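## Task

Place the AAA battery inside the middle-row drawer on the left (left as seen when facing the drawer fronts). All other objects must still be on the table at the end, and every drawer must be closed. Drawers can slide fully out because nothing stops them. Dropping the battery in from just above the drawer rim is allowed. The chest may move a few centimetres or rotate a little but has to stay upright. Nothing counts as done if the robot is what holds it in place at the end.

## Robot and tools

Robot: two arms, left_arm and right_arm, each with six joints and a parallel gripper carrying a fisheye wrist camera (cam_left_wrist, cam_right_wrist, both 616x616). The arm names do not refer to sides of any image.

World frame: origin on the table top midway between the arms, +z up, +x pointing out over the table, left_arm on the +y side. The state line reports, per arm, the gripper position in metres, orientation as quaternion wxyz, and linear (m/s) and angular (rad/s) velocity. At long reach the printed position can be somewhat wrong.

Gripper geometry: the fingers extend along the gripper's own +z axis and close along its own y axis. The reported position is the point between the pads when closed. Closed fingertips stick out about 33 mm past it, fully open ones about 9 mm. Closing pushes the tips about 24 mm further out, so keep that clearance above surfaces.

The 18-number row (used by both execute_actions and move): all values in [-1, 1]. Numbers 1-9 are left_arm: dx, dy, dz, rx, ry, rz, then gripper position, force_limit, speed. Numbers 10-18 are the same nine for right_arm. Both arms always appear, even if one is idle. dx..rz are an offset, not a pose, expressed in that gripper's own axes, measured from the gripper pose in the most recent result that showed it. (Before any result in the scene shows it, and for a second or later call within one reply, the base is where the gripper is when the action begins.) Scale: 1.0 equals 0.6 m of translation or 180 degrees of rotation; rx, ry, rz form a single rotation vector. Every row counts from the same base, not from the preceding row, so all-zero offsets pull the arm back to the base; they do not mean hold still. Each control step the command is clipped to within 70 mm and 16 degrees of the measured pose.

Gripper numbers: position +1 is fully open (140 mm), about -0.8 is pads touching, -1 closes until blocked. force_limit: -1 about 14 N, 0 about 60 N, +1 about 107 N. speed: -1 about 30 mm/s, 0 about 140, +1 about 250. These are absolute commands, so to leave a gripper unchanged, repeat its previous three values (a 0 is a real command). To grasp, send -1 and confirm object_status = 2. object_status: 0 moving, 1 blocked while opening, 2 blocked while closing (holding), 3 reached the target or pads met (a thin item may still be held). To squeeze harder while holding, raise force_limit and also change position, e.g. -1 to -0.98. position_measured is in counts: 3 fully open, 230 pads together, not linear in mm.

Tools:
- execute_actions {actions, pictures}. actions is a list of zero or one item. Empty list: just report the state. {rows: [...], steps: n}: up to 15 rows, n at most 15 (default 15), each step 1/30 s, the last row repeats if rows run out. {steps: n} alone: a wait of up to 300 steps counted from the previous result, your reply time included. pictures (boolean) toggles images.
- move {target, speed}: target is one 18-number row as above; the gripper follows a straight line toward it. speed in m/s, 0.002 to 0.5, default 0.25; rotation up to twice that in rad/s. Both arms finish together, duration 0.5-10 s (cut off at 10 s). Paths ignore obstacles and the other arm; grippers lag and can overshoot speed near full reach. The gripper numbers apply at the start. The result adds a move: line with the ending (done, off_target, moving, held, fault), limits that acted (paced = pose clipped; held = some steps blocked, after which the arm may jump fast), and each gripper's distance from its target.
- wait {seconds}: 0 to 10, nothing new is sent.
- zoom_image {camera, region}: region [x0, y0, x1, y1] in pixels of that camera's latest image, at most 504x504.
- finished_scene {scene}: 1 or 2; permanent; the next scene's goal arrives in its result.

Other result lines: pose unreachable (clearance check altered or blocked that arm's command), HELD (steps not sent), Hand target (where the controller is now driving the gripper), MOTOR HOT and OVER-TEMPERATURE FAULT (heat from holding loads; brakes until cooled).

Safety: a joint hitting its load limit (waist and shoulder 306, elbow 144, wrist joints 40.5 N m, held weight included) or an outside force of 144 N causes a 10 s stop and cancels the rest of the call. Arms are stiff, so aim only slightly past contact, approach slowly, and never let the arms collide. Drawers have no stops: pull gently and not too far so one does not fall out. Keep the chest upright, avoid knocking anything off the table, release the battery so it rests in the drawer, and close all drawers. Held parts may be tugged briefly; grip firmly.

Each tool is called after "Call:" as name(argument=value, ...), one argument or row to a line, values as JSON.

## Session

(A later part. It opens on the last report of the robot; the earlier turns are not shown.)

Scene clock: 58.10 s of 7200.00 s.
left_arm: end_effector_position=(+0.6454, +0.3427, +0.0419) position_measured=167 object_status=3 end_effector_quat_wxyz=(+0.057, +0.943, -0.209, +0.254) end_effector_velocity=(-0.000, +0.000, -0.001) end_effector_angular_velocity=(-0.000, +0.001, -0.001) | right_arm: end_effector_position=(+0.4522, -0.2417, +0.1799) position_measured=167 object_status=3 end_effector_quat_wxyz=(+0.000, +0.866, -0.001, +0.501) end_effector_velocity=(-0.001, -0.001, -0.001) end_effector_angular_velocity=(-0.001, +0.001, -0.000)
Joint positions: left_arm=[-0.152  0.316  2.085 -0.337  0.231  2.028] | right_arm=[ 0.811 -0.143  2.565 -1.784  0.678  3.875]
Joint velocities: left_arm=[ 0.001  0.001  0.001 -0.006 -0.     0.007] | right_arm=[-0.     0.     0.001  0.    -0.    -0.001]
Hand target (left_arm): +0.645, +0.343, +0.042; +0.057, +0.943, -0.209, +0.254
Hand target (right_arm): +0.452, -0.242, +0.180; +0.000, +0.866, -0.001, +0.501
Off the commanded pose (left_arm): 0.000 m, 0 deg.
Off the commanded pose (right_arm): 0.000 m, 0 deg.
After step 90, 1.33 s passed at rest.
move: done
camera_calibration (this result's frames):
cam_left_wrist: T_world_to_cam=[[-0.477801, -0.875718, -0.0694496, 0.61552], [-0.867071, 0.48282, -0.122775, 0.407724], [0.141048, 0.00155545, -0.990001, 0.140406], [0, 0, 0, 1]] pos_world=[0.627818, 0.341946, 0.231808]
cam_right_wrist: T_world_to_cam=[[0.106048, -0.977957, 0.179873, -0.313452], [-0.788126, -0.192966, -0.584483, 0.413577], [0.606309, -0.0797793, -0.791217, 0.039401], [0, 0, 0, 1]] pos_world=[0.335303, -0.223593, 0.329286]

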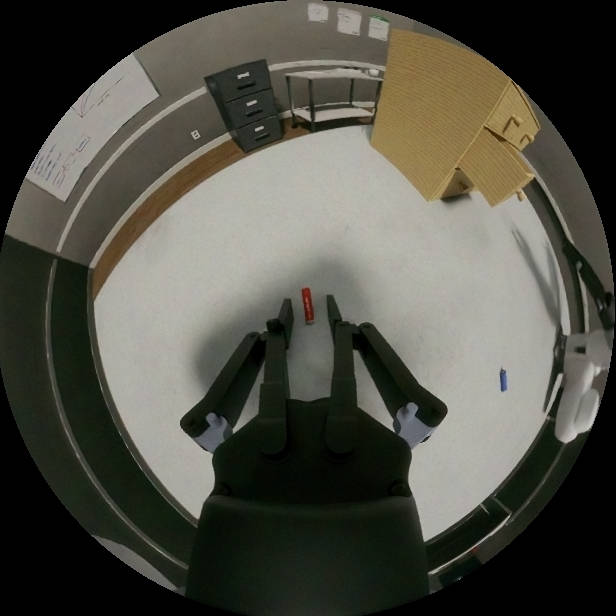

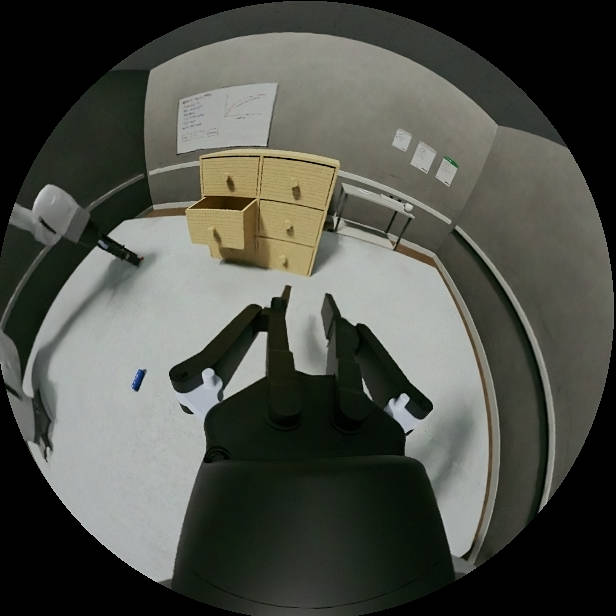

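Call:
move(
  target=[-0.0025,0,0.0043,0,0,0,-0.3,0,0.5,0,0,0,0,0,0,-0.3,0,0.5],
  speed=0.02,
)

Call:
execute_actions(
  actions=[
    {"rows":[[0,0,0,0,0,0,-1,-0.4,-0.5,0,0,0,0,0,0,-0.3,0,0.5]],"steps":15},
  ],
  pictures=false,
)

Call:
wait(
  seconds=0.5,
)

Call:
zoom_image(
  camera="cam_left_wrist",
  region=[220, 240, 400, 400],
)

Scene clock: 62.23 s of 7200.00 s.
left_arm: end_effector_position=(+0.6454, +0.3427, +0.0389) position_measured=167 object_status=3 end_effector_quat_wxyz=(+0.057, +0.943, -0.209, +0.254) end_effector_velocity=(-0.000, +0.000, -0.000) end_effector_angular_velocity=(+0.000, +0.000, +0.000) | right_arm: end_effector_position=(+0.4523, -0.2417, +0.1799) position_measured=167 object_status=3 end_effector_quat_wxyz=(+0.000, +0.866, -0.001, +0.501) end_effector_velocity=(-0.000, +0.001, +0.000) end_effector_angular_velocity=(+0.001, -0.000, +0.001)
Joint positions: left_arm=[-0.152  0.32   2.086 -0.346  0.226  2.037] | right_arm=[ 0.811 -0.143  2.565 -1.784  0.678  3.875]
Joint velocities: left_arm=[-0.     0.     0.001 -0.    -0.001  0.   ] | right_arm=[ 0.001 -0.    -0.    -0.    -0.    -0.   ]
Hand target (left_arm): +0.645, +0.343, +0.039; +0.057, +0.943, -0.209, +0.254
Hand target (right_arm): +0.452, -0.242, +0.180; +0.000, +0.866, -0.001, +0.501
Off the commanded pose (left_arm): 0.000 m, 0 deg.
Off the commanded pose (right_arm): 0.000 m, 0 deg.
After step 90, 0.43 s passed at rest.
move: done
camera_calibration (this result's frames):
cam_left_wrist: T_world_to_cam=[[-0.47778, -0.875731, -0.0694377, 0.615315], [-0.867081, 0.482797, -0.122787, 0.407377], [0.141053, 0.00154284, -0.990001, 0.137453], [0, 0, 0, 1]] pos_world=[0.627827, 0.341957, 0.228826]
cam_right_wrist: T_world_to_cam=[[0.106068, -0.977953, 0.179884, -0.31344], [-0.78813, -0.192987, -0.584471, 0.413581], [0.6063, -0.0797786, -0.791224, 0.0393973], [0, 0, 0, 1]] pos_world=[0.335315, -0.223571, 0.329281]

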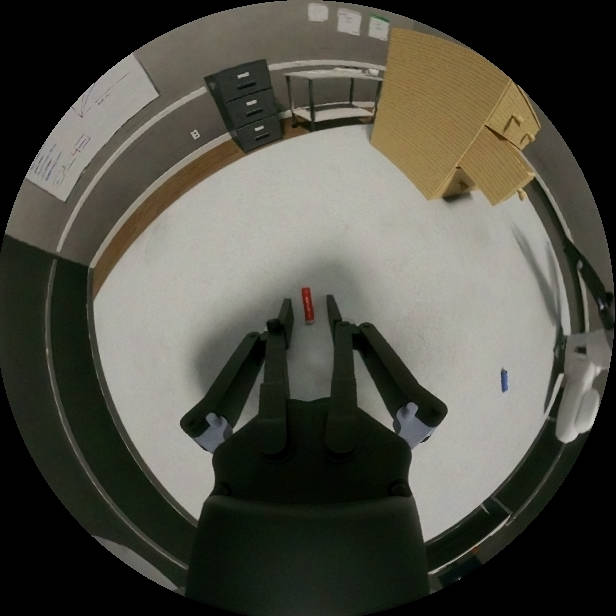

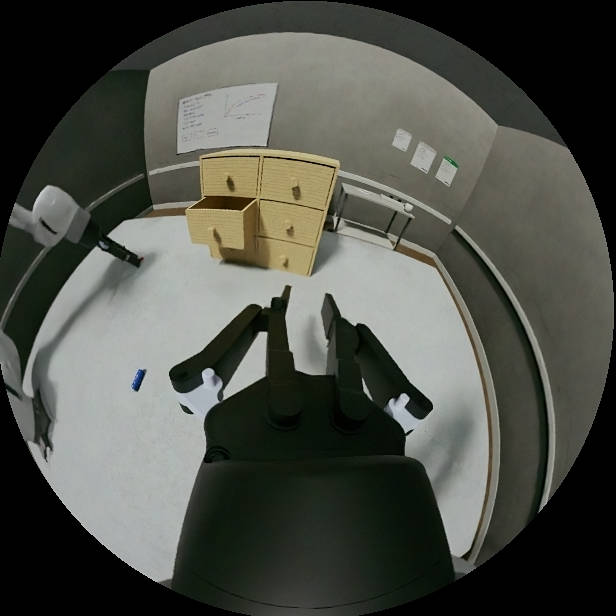

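Scene clock: 62.73 s of 7200.00 s.
left_arm: end_effector_position=(+0.6454, +0.3427, +0.0389) position_measured=220 object_status=0 end_effector_quat_wxyz=(+0.057, +0.943, -0.209, +0.254) end_effector_velocity=(+0.000, +0.002, -0.000) end_effector_angular_velocity=(+0.000, +0.001, +0.002) | right_arm: end_effector_position=(+0.4523, -0.2417, +0.1799) position_measured=167 object_status=3 end_effector_quat_wxyz=(+0.000, +0.866, -0.001, +0.501) end_effector_velocity=(-0.000, -0.000, -0.000) end_effector_angular_velocity=(-0.001, +0.000, +0.000)
Joint positions: left_arm=[-0.152  0.32   2.086 -0.346  0.226  2.037] | right_arm=[ 0.811 -0.143  2.565 -1.784  0.678  3.875]
Joint velocities: left_arm=[ 0.002 -0.     0.     0.     0.     0.   ] | right_arm=[ 0.     0.     0.001 -0.     0.    -0.   ]
Hand target (left_arm): +0.645, +0.343, +0.039; +0.057, +0.943, -0.209, +0.254
Hand target (right_arm): +0.452, -0.242, +0.180; +0.000, +0.866, -0.001, +0.501
Off the commanded pose (left_arm): 0.000 m, 0 deg.
Off the commanded pose (right_arm): 0.000 m, 0 deg.
Steps of this call (steps 1 to 15: all 15 steps of this action). Readings (end_effector_position | what the end effector reports):
1: left_arm (+0.6454, +0.3427, +0.0389) | right_arm (+0.4523, -0.2417, +0.1799) | left_arm position_measured=167 object_status=0 | right_arm position_measured=167 object_status=3
2: left_arm (+0.6454, +0.3427, +0.0389) | right_arm (+0.4523, -0.2417, +0.1799) | left_arm position_measured=168 object_status=0 | right_arm position_measured=167 object_status=3
4: left_arm (+0.6454, +0.3427, +0.0389) | right_arm (+0.4523, -0.2417, +0.1799) | left_arm position_measured=178 object_status=0 | right_arm position_measured=167 object_status=3
8: left_arm (+0.6454, +0.3427, +0.0389) | right_arm (+0.4523, -0.2417, +0.1799) | left_arm position_measured=196 object_status=0 | right_arm position_measured=167 object_status=3
15: the state above

Scene clock: 63.23 s of 7200.00 s.
left_arm: end_effector_position=(+0.6454, +0.3427, +0.0389) position_measured=220 object_status=2 end_effector_quat_wxyz=(+0.057, +0.943, -0.209, +0.254) end_effector_velocity=(-0.000, -0.000, -0.000) end_effector_angular_velocity=(+0.000, +0.001, -0.001) | right_arm: end_effector_position=(+0.4523, -0.2417, +0.1799) position_measured=167 object_status=3 end_effector_quat_wxyz=(+0.000, +0.866, -0.001, +0.501) end_effector_velocity=(-0.000, +0.000, -0.001) end_effector_angular_velocity=(-0.001, +0.001, +0.001)
Joint positions: left_arm=[-0.152  0.32   2.086 -0.346  0.226  2.037] | right_arm=[ 0.811 -0.143  2.565 -1.784  0.678  3.875]
Joint velocities: left_arm=[-0.  0.  0.  0.  0.  0.] | right_arm=[ 0.001  0.001  0.001 -0.    -0.     0.   ]
Hand target (left_arm): +0.645, +0.343, +0.039; +0.057, +0.943, -0.209, +0.254
Hand target (right_arm): +0.452, -0.242, +0.180; +0.000, +0.866, -0.001, +0.501
Off the commanded pose (left_arm): 0.000 m, 0 deg.
Off the commanded pose (right_arm): 0.000 m, 0 deg.
Steps of this call (steps 1 to 15: nothing new was sent). Readings (end_effector_position | what the end effector reports):
1: left_arm (+0.6454, +0.3427, +0.0389) | right_arm (+0.4523, -0.2417, +0.1799) | left_arm position_measured=220 object_status=0 | right_arm position_measured=167 object_status=3
2: left_arm (+0.6454, +0.3427, +0.0389) | right_arm (+0.4523, -0.2417, +0.1799) | left_arm position_measured=220 object_status=0 | right_arm position_measured=167 object_status=3
4: left_arm (+0.6454, +0.3427, +0.0389) | right_arm (+0.4523, -0.2417, +0.1799) | left_arm position_measured=220 object_status=2 | right_arm position_measured=167 object_status=3
8: left_arm (+0.6454, +0.3427, +0.0389) | right_arm (+0.4523, -0.2417, +0.1799) | left_arm position_measured=220 object_status=2 | right_arm position_measured=167 object_status=3
15: the state above
camera_calibration (this result's frames):
cam_left_wrist: T_world_to_cam=[[-0.477771, -0.875734, -0.0694555, 0.615318], [-0.86708, 0.482791, -0.122823, 0.40739], [0.141092, 0.00154236, -0.989995, 0.137432], [0, 0, 0, 1]] pos_world=[0.627831, 0.341958, 0.228831]
cam_right_wrist: T_world_to_cam=[[0.106068, -0.977953, 0.179884, -0.31344], [-0.78813, -0.192987, -0.584471, 0.413581], [0.6063, -0.0797785, -0.791224, 0.0393973], [0, 0, 0, 1]] pos_world=[0.335315, -0.223571, 0.329281]

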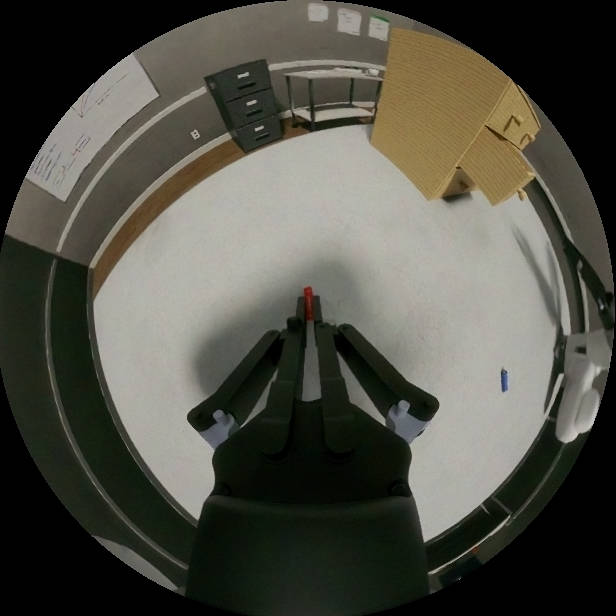

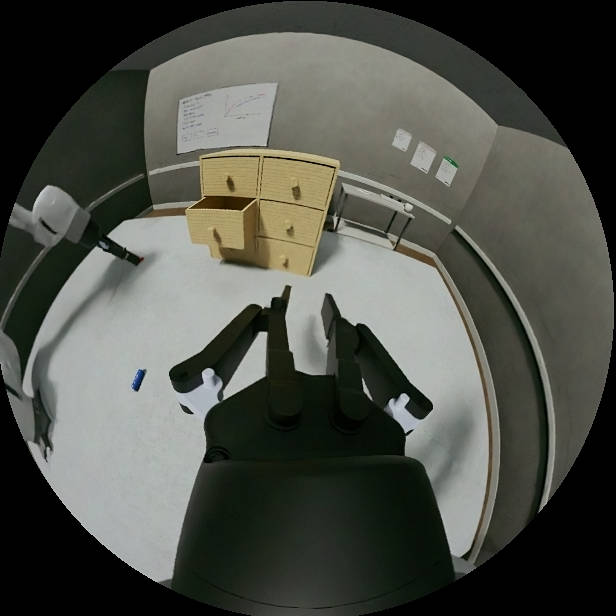

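Region (220, 240, 400, 400) of cam_left_wrist's 616x616 image, scaled by 2.800, with more detail than that image has.

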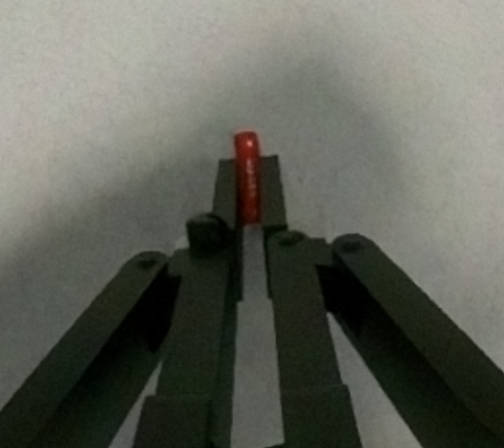

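Call:
move(
  target=[0.086,0.132,-0.375,0,0,0,-1,-0.4,-0.5,0,0.2,-0.1,0,0,0,-0.3,0,0.5],
  speed=0.25,
)

Call:
move(
  target=[0.242,0.48,0.139,0.069,0,-0.12,-1,-0.4,-0.5,0,0,0,0,0,0,-0.3,0,0.5],
  speed=0.25,
)

Scene clock: 68.10 s of 7200.00 s.
left_arm: end_effector_position=(+0.5499, +0.3006, +0.2597) position_measured=220 object_status=2 end_effector_quat_wxyz=(+0.057, +0.943, -0.209, +0.254) end_effector_velocity=(-0.000, -0.000, +0.001) end_effector_angular_velocity=(+0.000, -0.000, -0.000) | right_arm: end_effector_position=(+0.4523, -0.2417, +0.1799) position_measured=167 object_status=3 end_effector_quat_wxyz=(+0.000, +0.866, -0.001, +0.501) end_effector_velocity=(+0.000, -0.000, +0.000) end_effector_angular_velocity=(-0.000, -0.000, -0.001)
Joint positions: left_arm=[-0.29  -0.034  2.02  -0.01   0.629  1.587] | right_arm=[ 0.811 -0.143  2.565 -1.784  0.678  3.875]
Joint velocities: left_arm=[-0.    -0.001 -0.001  0.     0.001 -0.   ] | right_arm=[-0.     0.001 -0.001 -0.     0.001  0.   ]
Hand target (left_arm): +0.550, +0.301, +0.260; +0.057, +0.943, -0.209, +0.254
Hand target (right_arm): +0.452, -0.242, +0.180; +0.000, +0.866, -0.001, +0.501
Off the commanded pose (left_arm): 0.000 m, 0 deg.
Off the commanded pose (right_arm): 0.134 m, 0 deg; position clipped at the last step of the last action.
After step 90, 0.50 s passed at rest.
move: held (right_arm); limits=paced,held; held on 40 of 41 steps (right_arm), including the last (right_arm)
pose unreachable (right arm): on one or more control steps of this call this arm could not follow its commanded pose, so it was not sent that pose on those steps. On the call's last step it was still not sent that pose. It may still have moved: this result reports where it is.
cause: the commanded pose would bring two parts of the arm too close to each other (joints 2 (shoulder) to 4 (forearm roll) lie between them).
camera_calibration (this result's frames):
cam_left_wrist: T_world_to_cam=[[-0.477053, -0.876087, -0.0699401, 0.547964], [-0.867456, 0.482148, -0.122695, 0.372349], [0.141213, 0.00213796, -0.989977, 0.369262], [0, 0, 0, 1]] pos_world=[0.53226, 0.299747, 0.449571]
cam_right_wrist: T_world_to_cam=[[0.106067, -0.977954, 0.179878, -0.31344], [-0.788126, -0.192983, -0.584478, 0.413584], [0.606306, -0.0797729, -0.79122, 0.0393994], [0, 0, 0, 1]] pos_world=[0.335314, -0.223572, 0.329285]

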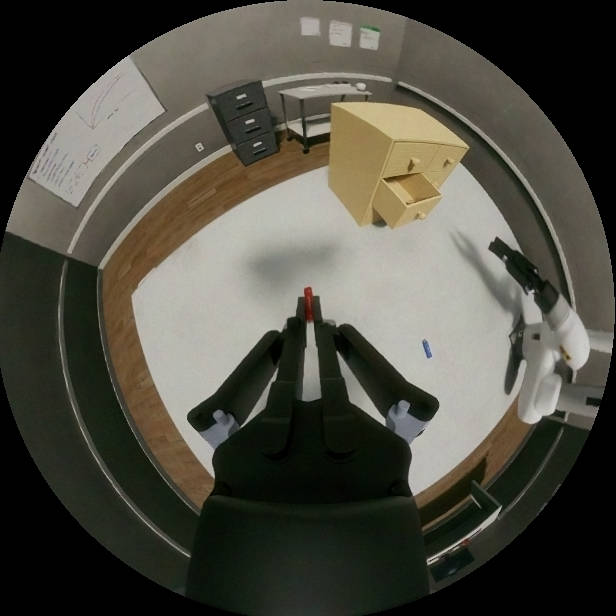

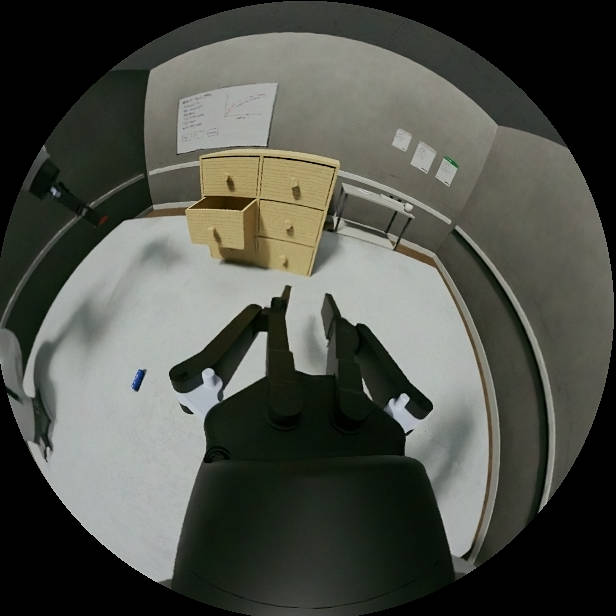

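Scene clock: 70.03 s of 7200.00 s.
left_arm: end_effector_position=(+0.5804, -0.0312, +0.2617) position_measured=220 object_status=2 end_effector_quat_wxyz=(+0.002, +0.965, +0.000, +0.260) end_effector_velocity=(+0.002, +0.001, -0.000) end_effector_angular_velocity=(+0.000, -0.000, +0.003) | right_arm: end_effector_position=(+0.4523, -0.2417, +0.1799) position_measured=167 object_status=3 end_effector_quat_wxyz=(+0.000, +0.866, -0.001, +0.501) end_effector_velocity=(+0.000, +0.001, +0.001) end_effector_angular_velocity=(+0.001, -0.001, +0.000)
Joint positions: left_arm=[-0.788  0.356  1.551  0.509  0.959  0.408] | right_arm=[ 0.811 -0.143  2.565 -1.784  0.678  3.875]
Joint velocities: left_arm=[ 0.003  0.001 -0.001  0.     0.    -0.   ] | right_arm=[ 0.    -0.    -0.001  0.    -0.     0.   ]
Hand target (left_arm): +0.580, -0.031, +0.262; +0.002, +0.965, +0.000, +0.260
Hand target (right_arm): +0.452, -0.242, +0.180; +0.000, +0.866, -0.001, +0.501
Off the commanded pose (left_arm): 0.001 m, 0 deg.
Off the commanded pose (right_arm): 0.000 m, 0 deg.
move: done
camera_calibration (this result's frames):
cam_left_wrist: T_world_to_cam=[[-0.0628664, -0.995787, -0.0667475, 0.027015], [-0.989942, 0.0707111, -0.122538, 0.617258], [0.126742, 0.0583726, -0.990217, 0.377878], [0, 0, 0, 1]] pos_world=[0.564855, -0.0388035, 0.451622]
cam_right_wrist: T_world_to_cam=[[0.106067, -0.977954, 0.179878, -0.31344], [-0.788126, -0.192983, -0.584478, 0.413584], [0.606306, -0.079773, -0.79122, 0.0393993], [0, 0, 0, 1]] pos_world=[0.335314, -0.223572, 0.329285]

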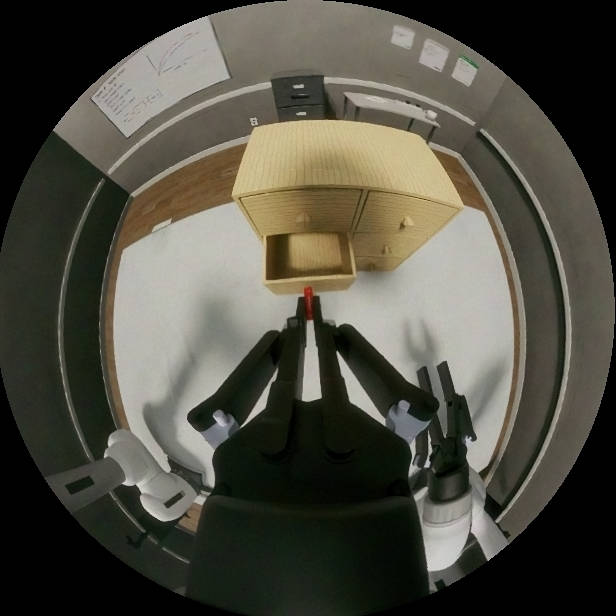

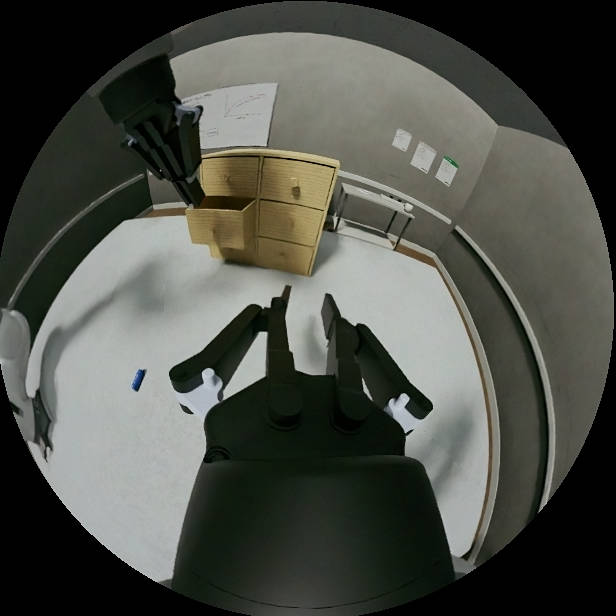

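Call:
move(
  target=[0.0925,0.003,0.105,0,0,0,-1,-0.4,-0.5,0,0,0,0,0,0,-0.3,0,0.5],
  speed=0.08,
)

Call:
zoom_image(
  camera="cam_left_wrist",
  region=[210, 180, 410, 360],
)

Scene clock: 75.27 s of 7200.00 s.
left_arm: end_effector_position=(+0.6600, -0.0331, +0.2351) position_measured=220 object_status=2 end_effector_quat_wxyz=(+0.002, +0.965, +0.000, +0.260) end_effector_velocity=(-0.000, +0.001, -0.000) end_effector_angular_velocity=(+0.001, +0.001, +0.001) | right_arm: end_effector_position=(+0.4523, -0.2417, +0.1799) position_measured=167 object_status=3 end_effector_quat_wxyz=(+0.000, +0.866, -0.001, +0.501) end_effector_velocity=(+0.000, +0.000, +0.000) end_effector_angular_velocity=(+0.001, -0.001, +0.000)
Joint positions: left_arm=[-0.71   0.453  1.459  0.49   0.919  0.485] | right_arm=[ 0.811 -0.143  2.565 -1.784  0.678  3.875]
Joint velocities: left_arm=[ 0.001 -0.     0.001 -0.     0.001  0.   ] | right_arm=[-0.    -0.    -0.001 -0.    -0.     0.   ]
Hand target (left_arm): +0.660, -0.033, +0.235; +0.002, +0.965, +0.000, +0.260
Hand target (right_arm): +0.452, -0.242, +0.180; +0.000, +0.866, -0.001, +0.501
Off the commanded pose (left_arm): 0.000 m, 0 deg.
Off the commanded pose (right_arm): 0.000 m, 0 deg.
After step 90, 0.90 s passed at rest.
move: done
camera_calibration (this result's frames):
cam_left_wrist: T_world_to_cam=[[-0.0629068, -0.995775, -0.0668976, 0.0283865], [-0.989937, 0.0707707, -0.122544, 0.692926], [0.12676, 0.0585155, -0.990206, 0.341522], [0, 0, 0, 1]] pos_world=[0.644447, -0.0407566, 0.42499]
cam_right_wrist: T_world_to_cam=[[0.106067, -0.977954, 0.179878, -0.31344], [-0.788126, -0.192983, -0.584478, 0.413584], [0.606306, -0.0797729, -0.79122, 0.0393994], [0, 0, 0, 1]] pos_world=[0.335314, -0.223572, 0.329285]

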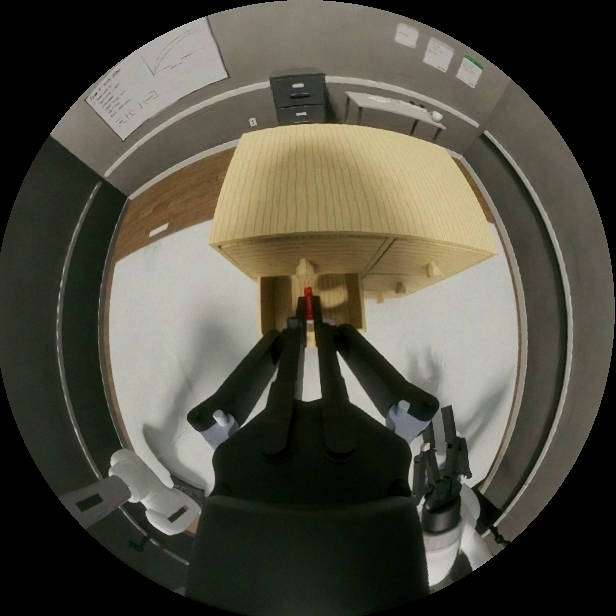

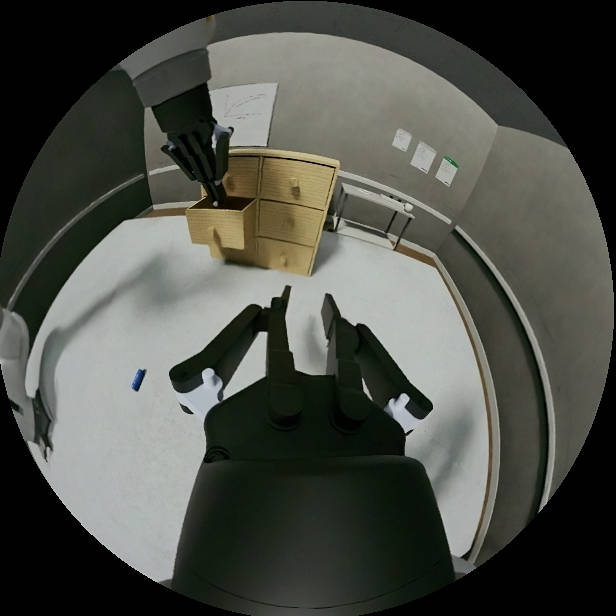

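Region (210, 180, 410, 360) of cam_left_wrist's 616x616 image, scaled by 2.520, with more detail than that image has; it fills the top 454 rows of this view, and the rest is white.

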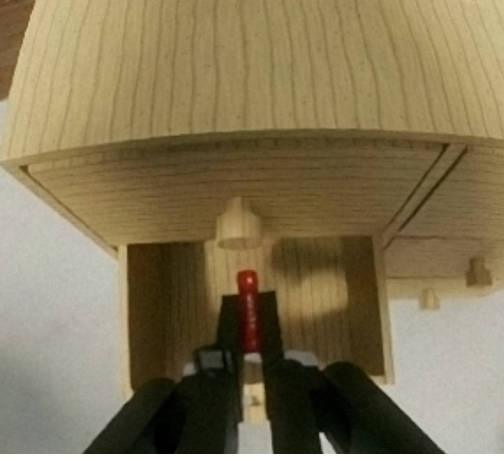

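Call:
execute_actions(
  actions=[
    {"rows":[[0,0,0,0,0,0,-0.3,0,0,0,0,0,0,0,0,-0.3,0,0.5]],"steps":15},
  ],
)

Call:
move(
  target=[-0.1,0,-0.2,0,0,0,-0.3,0,0,0,0,0,0,0,0,-0.3,0,0.5],
)

Call:
zoom_image(
  camera="cam_left_wrist",
  region=[210, 180, 410, 360],
)

Scene clock: 77.77 s of 7200.00 s.
left_arm: end_effector_position=(+0.6600, -0.0331, +0.2350) position_measured=167 object_status=3 end_effector_quat_wxyz=(+0.002, +0.965, +0.000, +0.260) end_effector_velocity=(+0.000, -0.000, +0.001) end_effector_angular_velocity=(-0.001, -0.001, -0.000) | right_arm: end_effector_position=(+0.4523, -0.2417, +0.1799) position_measured=167 object_status=3 end_effector_quat_wxyz=(+0.000, +0.866, -0.001, +0.501) end_effector_velocity=(+0.000, +0.000, +0.000) end_effector_angular_velocity=(-0.000, -0.000, +0.000)
Joint positions: left_arm=[-0.71   0.454  1.459  0.49   0.919  0.485] | right_arm=[ 0.811 -0.143  2.565 -1.784  0.678  3.875]
Joint velocities: left_arm=[-0.    -0.    -0.001  0.    -0.     0.   ] | right_arm=[ 0.  0. -0. -0. -0. -0.]
Hand target (left_arm): +0.660, -0.033, +0.235; +0.002, +0.965, +0.000, +0.260
Hand target (right_arm): +0.452, -0.242, +0.180; +0.000, +0.866, -0.001, +0.501
Off the commanded pose (left_arm): 0.000 m, 0 deg.
Off the commanded pose (right_arm): 0.000 m, 0 deg.
Steps of this call (steps 1 to 60: nothing new was sent; steps 61 to 75: all 15 steps of this action). Readings (end_effector_position | what the end effector reports):
61: left_arm (+0.6600, -0.0331, +0.2350) | right_arm (+0.4523, -0.2417, +0.1799) | left_arm position_measured=220 object_status=0 | right_arm position_measured=167 object_status=3
62: left_arm (+0.6600, -0.0331, +0.2350) | right_arm (+0.4523, -0.2417, +0.1799) | left_arm position_measured=220 object_status=0 | right_arm position_measured=167 object_status=3
64: left_arm (+0.6600, -0.0331, +0.2350) | right_arm (+0.4523, -0.2417, +0.1799) | left_arm position_measured=202 object_status=0 | right_arm position_measured=167 object_status=3
68: left_arm (+0.6600, -0.0331, +0.2350) | right_arm (+0.4523, -0.2417, +0.1799) | left_arm position_measured=172 object_status=0 | right_arm position_measured=167 object_status=3
75: the state above
camera_calibration (this result's frames):
cam_left_wrist: T_world_to_cam=[[-0.0628971, -0.995774, -0.0669209, 0.0283898], [-0.98994, 0.0707627, -0.122522, 0.692932], [0.12674, 0.0585413, -0.990207, 0.341505], [0, 0, 0, 1]] pos_world=[0.644464, -0.0407561, 0.42496]
cam_right_wrist: T_world_to_cam=[[0.106067, -0.977954, 0.179878, -0.31344], [-0.788126, -0.192983, -0.584478, 0.413584], [0.606306, -0.0797729, -0.79122, 0.0393994], [0, 0, 0, 1]] pos_world=[0.335314, -0.223572, 0.329285]

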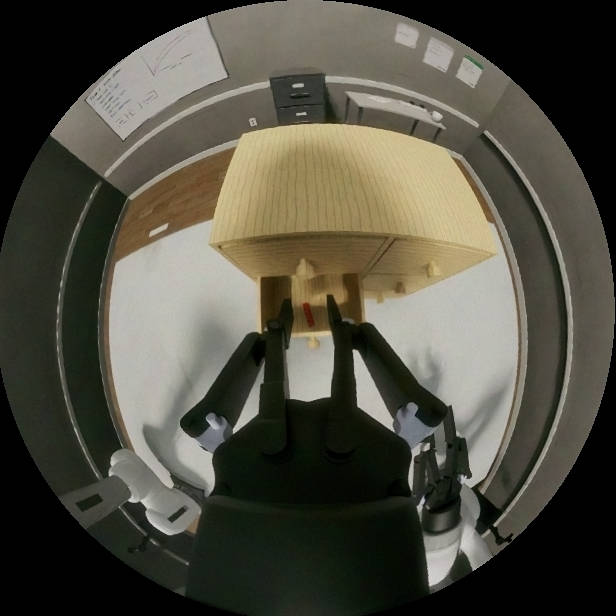

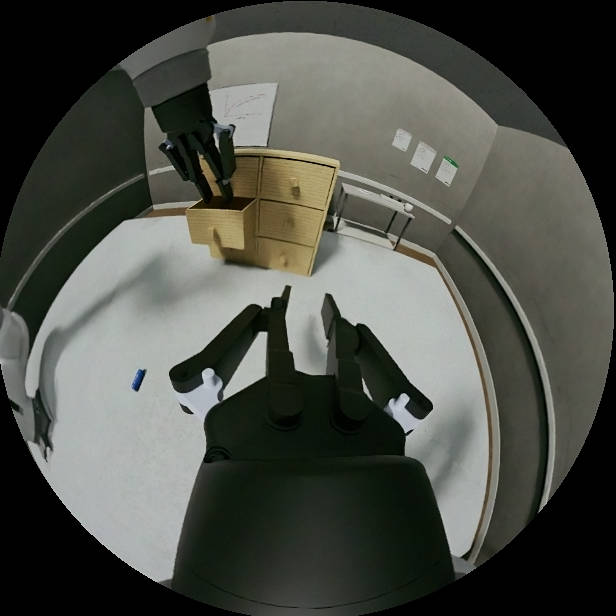

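Scene clock: 78.90 s of 7200.00 s.
left_arm: end_effector_position=(+0.5479, -0.0327, +0.3086) position_measured=167 object_status=3 end_effector_quat_wxyz=(+0.002, +0.966, +0.000, +0.260) end_effector_velocity=(-0.001, -0.000, -0.001) end_effector_angular_velocity=(+0.001, +0.000, -0.001) | right_arm: end_effector_position=(+0.4523, -0.2417, +0.1799) position_measured=167 object_status=3 end_effector_quat_wxyz=(+0.000, +0.866, -0.001, +0.501) end_effector_velocity=(+0.000, -0.000, +0.000) end_effector_angular_velocity=(+0.001, -0.001, -0.001)
Joint positions: left_arm=[-0.825  0.304  1.535  0.497  1.036  0.41 ] | right_arm=[ 0.811 -0.143  2.565 -1.784  0.678  3.875]
Joint velocities: left_arm=[-0.001  0.     0.001  0.    -0.    -0.   ] | right_arm=[-0.001 -0.001 -0.    -0.    -0.     0.   ]
Hand target (left_arm): +0.548, -0.033, +0.309; +0.002, +0.965, +0.000, +0.260
Hand target (right_arm): +0.452, -0.242, +0.180; +0.000, +0.866, -0.001, +0.501
Off the commanded pose (left_arm): 0.000 m, 0 deg.
Off the commanded pose (right_arm): 0.000 m, 0 deg.
move: done
camera_calibration (this result's frames):
cam_left_wrist: T_world_to_cam=[[-0.0627292, -0.995792, -0.0668061, 0.0265899], [-0.989971, 0.0705728, -0.12238, 0.590895], [0.12658, 0.0584593, -0.990232, 0.428649], [0, 0, 0, 1]] pos_world=[0.532379, -0.0402816, 0.498553]
cam_right_wrist: T_world_to_cam=[[0.106067, -0.977954, 0.179878, -0.31344], [-0.788126, -0.192983, -0.584478, 0.413584], [0.606306, -0.0797728, -0.79122, 0.0393994], [0, 0, 0, 1]] pos_world=[0.335314, -0.223572, 0.329285]

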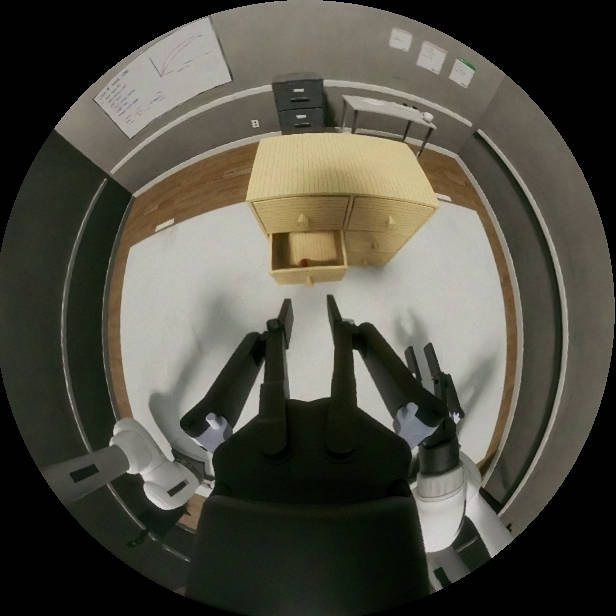

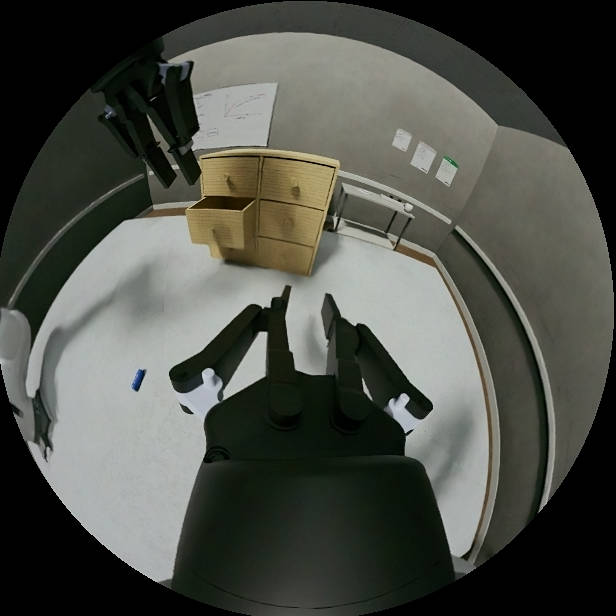

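Region (210, 180, 410, 360) of cam_left_wrist's 616x616 image, scaled by 2.520, with more detail than that image has; it fills the top 454 rows of this view, and the rest is white.

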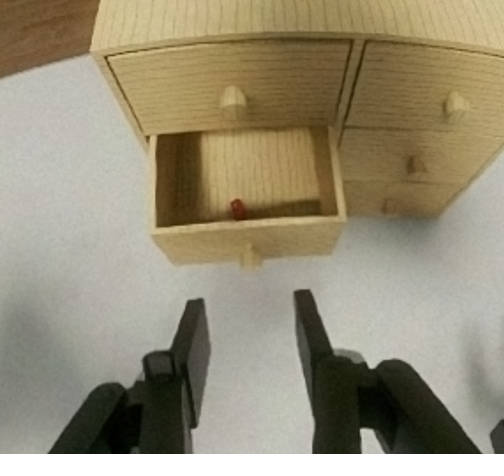

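Call:
move(
  target=[-0.07,-0.8,-0.04,0,0,0,-0.3,0,0,0,0,0,0,0,0,-0.3,0,0.5],
  speed=0.4,
)

Call:
move(
  target=[0,0,0,0,0,0,-0.3,0,0,0.03,-0.35,0.152,0,0,0,-0.3,0,0.5],
  speed=0.3,
)

Call:
move(
  target=[0,0,0,0,0,0,-0.3,0,0,0.119,0,0.206,0,0,0,-0.3,0,0.5],
  speed=0.07,
)

Call:
zoom_image(
  camera="cam_right_wrist",
  region=[200, 200, 420, 400],
)

Scene clock: 84.33 s of 7200.00 s.
left_arm: end_effector_position=(+0.4995, +0.4475, +0.3061) position_measured=167 object_status=3 end_effector_quat_wxyz=(+0.001, +0.966, -0.000, +0.260) end_effector_velocity=(+0.000, -0.000, +0.000) end_effector_angular_velocity=(-0.000, +0.000, -0.001) | right_arm: end_effector_position=(+0.4523, -0.2417, +0.1799) position_measured=167 object_status=3 end_effector_quat_wxyz=(+0.000, +0.866, -0.001, +0.501) end_effector_velocity=(+0.000, -0.000, +0.000) end_effector_angular_velocity=(+0.000, -0.000, -0.001)
Joint positions: left_arm=[-0.184 -0.21   2.081  0.223  0.778  1.132] | right_arm=[ 0.811 -0.143  2.565 -1.784  0.678  3.875]
Joint velocities: left_arm=[ 0.    -0.    -0.    -0.001  0.     0.002] | right_arm=[-0.     0.    -0.     0.001  0.001  0.   ]
Hand target (left_arm): +0.500, +0.448, +0.306; +0.001, +0.966, -0.000, +0.260
Hand target (right_arm): +0.452, -0.242, +0.180; +0.000, +0.866, -0.001, +0.501
Off the commanded pose (left_arm): 0.000 m, 0 deg.
Off the commanded pose (right_arm): 0.000 m, 0 deg.
After step 90, 0.77 s passed at rest.
move: done
camera_calibration (this result's frames):
cam_left_wrist: T_world_to_cam=[[-0.0632363, -0.995677, -0.0680372, 0.502089], [-0.989968, 0.0712125, -0.122031, 0.508457], [0.126349, 0.0596379, -0.990192, 0.403811], [0, 0, 0, 1]] pos_world=[0.484085, 0.439627, 0.496059]
cam_right_wrist: T_world_to_cam=[[0.106067, -0.977954, 0.179878, -0.31344], [-0.788126, -0.192984, -0.584478, 0.413584], [0.606306, -0.0797729, -0.79122, 0.0393993], [0, 0, 0, 1]] pos_world=[0.335314, -0.223572, 0.329285]

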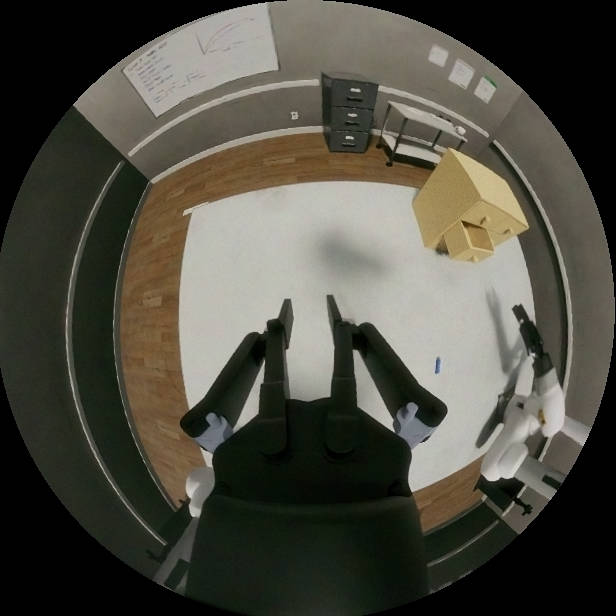

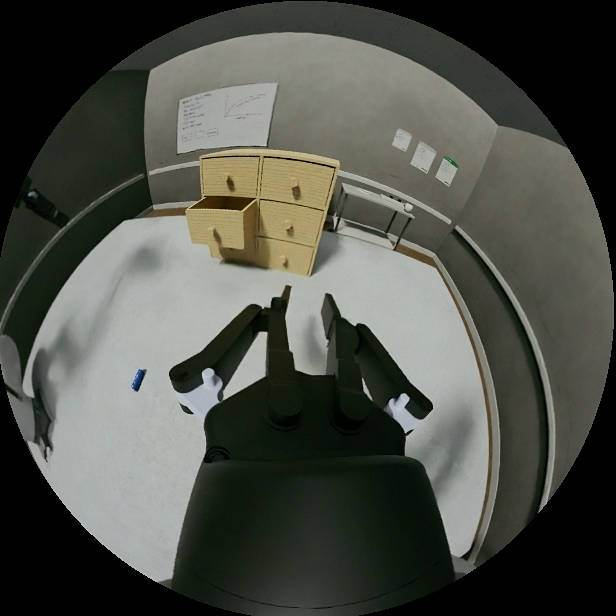

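Scene clock: 85.50 s of 7200.00 s.
left_arm: end_effector_position=(+0.4995, +0.4475, +0.3062) position_measured=167 object_status=3 end_effector_quat_wxyz=(+0.001, +0.966, -0.000, +0.260) end_effector_velocity=(-0.000, -0.000, -0.000) end_effector_angular_velocity=(+0.000, +0.001, -0.001) | right_arm: end_effector_position=(+0.5406, -0.0318, +0.1499) position_measured=167 object_status=3 end_effector_quat_wxyz=(-0.000, +0.866, -0.001, +0.501) end_effector_velocity=(+0.000, +0.000, -0.001) end_effector_angular_velocity=(-0.000, +0.001, -0.000)
Joint positions: left_arm=[-0.184 -0.21   2.081  0.223  0.778  1.132] | right_arm=[ 0.984  0.254  2.214 -1.681  0.794  3.916]
Joint velocities: left_arm=[-0.001  0.     0.    -0.     0.001 -0.   ] | right_arm=[-0.     0.001 -0.     0.    -0.     0.   ]
Hand target (left_arm): +0.500, +0.447, +0.306; +0.001, +0.966, -0.000, +0.260
Hand target (right_arm): +0.541, -0.032, +0.150; -0.000, +0.866, -0.001, +0.501
Off the commanded pose (left_arm): 0.000 m, 0 deg.
Off the commanded pose (right_arm): 0.000 m, 0 deg.
move: done
camera_calibration (this result's frames):
cam_left_wrist: T_world_to_cam=[[-0.0632336, -0.995677, -0.0680351, 0.502097], [-0.989968, 0.0712098, -0.122035, 0.508464], [0.126352, 0.0596359, -0.990191, 0.403815], [0, 0, 0, 1]] pos_world=[0.48409, 0.439637, 0.496064]
cam_right_wrist: T_world_to_cam=[[0.106206, -0.978021, 0.179428, -0.112098], [-0.788228, -0.19281, -0.584398, 0.506199], [0.606149, -0.0793634, -0.791382, -0.0210115], [0, 0, 0, 1]] pos_world=[0.423642, -0.0137018, 0.299307]

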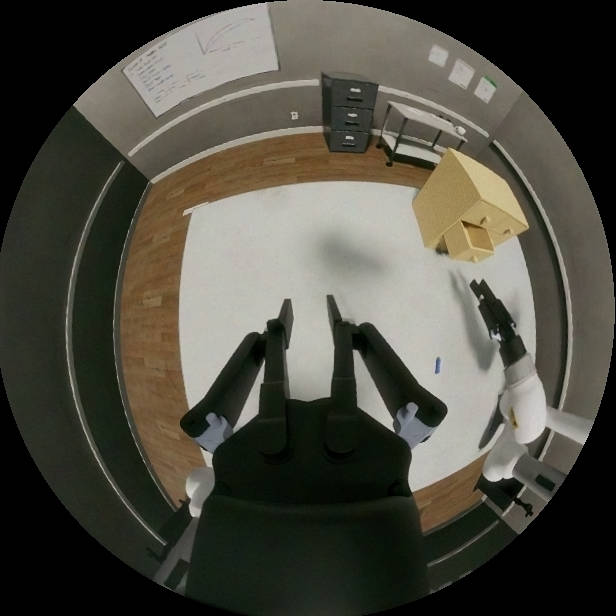

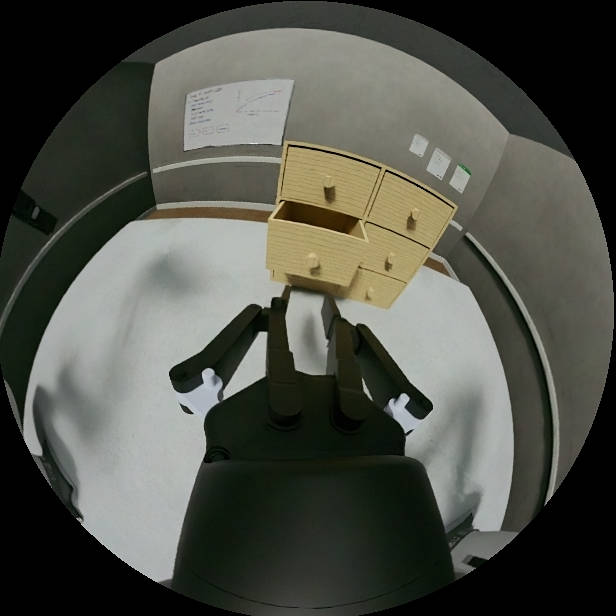

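Scene clock: 87.83 s of 7200.00 s.
left_arm: end_effector_position=(+0.4995, +0.4475, +0.3062) position_measured=167 object_status=3 end_effector_quat_wxyz=(+0.001, +0.966, -0.000, +0.260) end_effector_velocity=(+0.000, +0.001, +0.000) end_effector_angular_velocity=(-0.000, -0.001, +0.001) | right_arm: end_effector_position=(+0.6834, -0.0323, +0.1500) position_measured=167 object_status=3 end_effector_quat_wxyz=(+0.000, +0.866, -0.001, +0.501) end_effector_velocity=(+0.001, -0.000, -0.000) end_effector_angular_velocity=(-0.000, +0.000, -0.001)
Joint positions: left_arm=[-0.184 -0.21   2.081  0.223  0.778  1.132] | right_arm=[ 0.786  0.36   2.052 -1.795  0.659  3.866]
Joint velocities: left_arm=[ 0.001 -0.    -0.     0.    -0.    -0.   ] | right_arm=[-0.001  0.001 -0.001  0.    -0.     0.   ]
Hand target (left_arm): +0.500, +0.447, +0.306; +0.001, +0.966, -0.000, +0.260
Hand target (right_arm): +0.683, -0.032, +0.150; +0.000, +0.866, -0.001, +0.501
Off the commanded pose (left_arm): 0.000 m, 0 deg.
Off the commanded pose (right_arm): 0.000 m, 0 deg.
move: done
camera_calibration (this result's frames):
cam_left_wrist: T_world_to_cam=[[-0.0632337, -0.995677, -0.068035, 0.502097], [-0.989968, 0.0712098, -0.122035, 0.508464], [0.126352, 0.0596358, -0.990191, 0.403815], [0, 0, 0, 1]] pos_world=[0.48409, 0.439637, 0.496064]
cam_right_wrist: T_world_to_cam=[[0.106108, -0.977937, 0.179942, -0.127777], [-0.788099, -0.193058, -0.584491, 0.618637], [0.606334, -0.0797929, -0.791196, -0.107723], [0, 0, 0, 1]] pos_world=[0.566421, -0.0141202, 0.299351]

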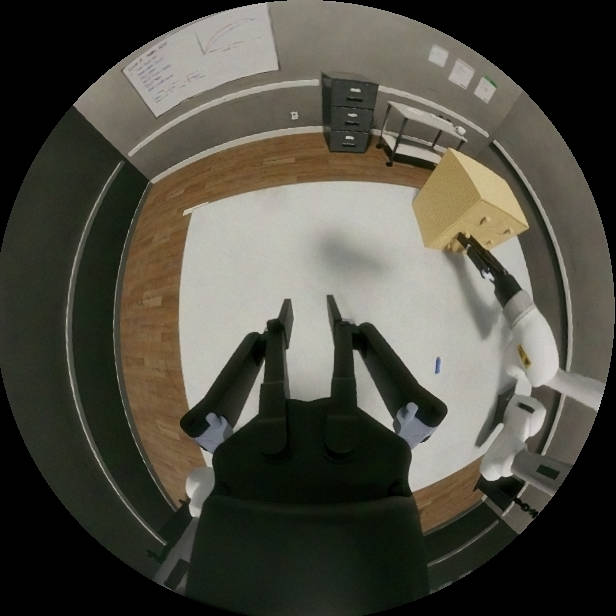

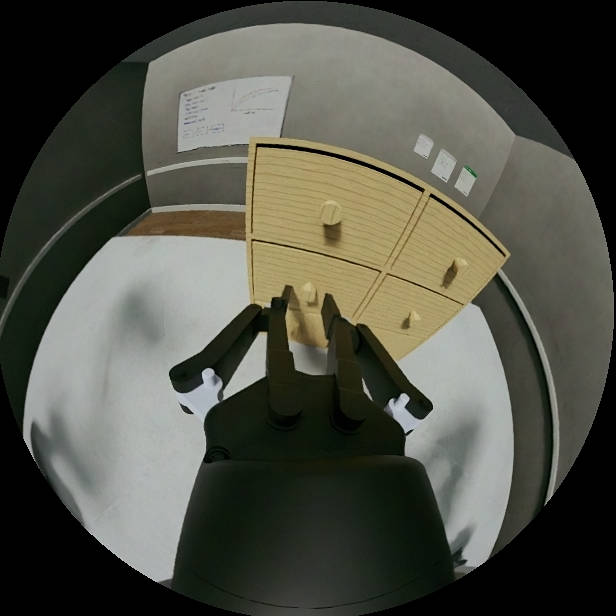

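Region (200, 200, 420, 400) of cam_right_wrist's 616x616 image, scaled by 2.291, with more detail than that image has; it fills the top 458 rows of this view, and the rest is white.

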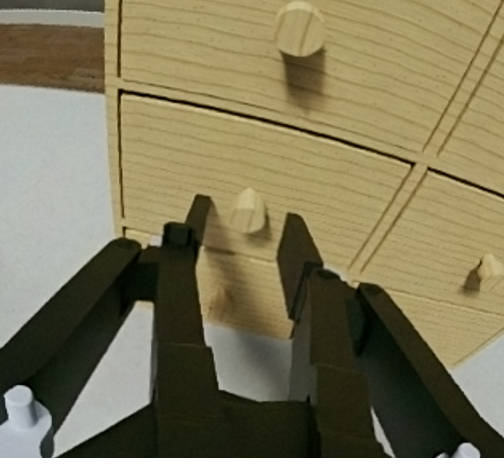

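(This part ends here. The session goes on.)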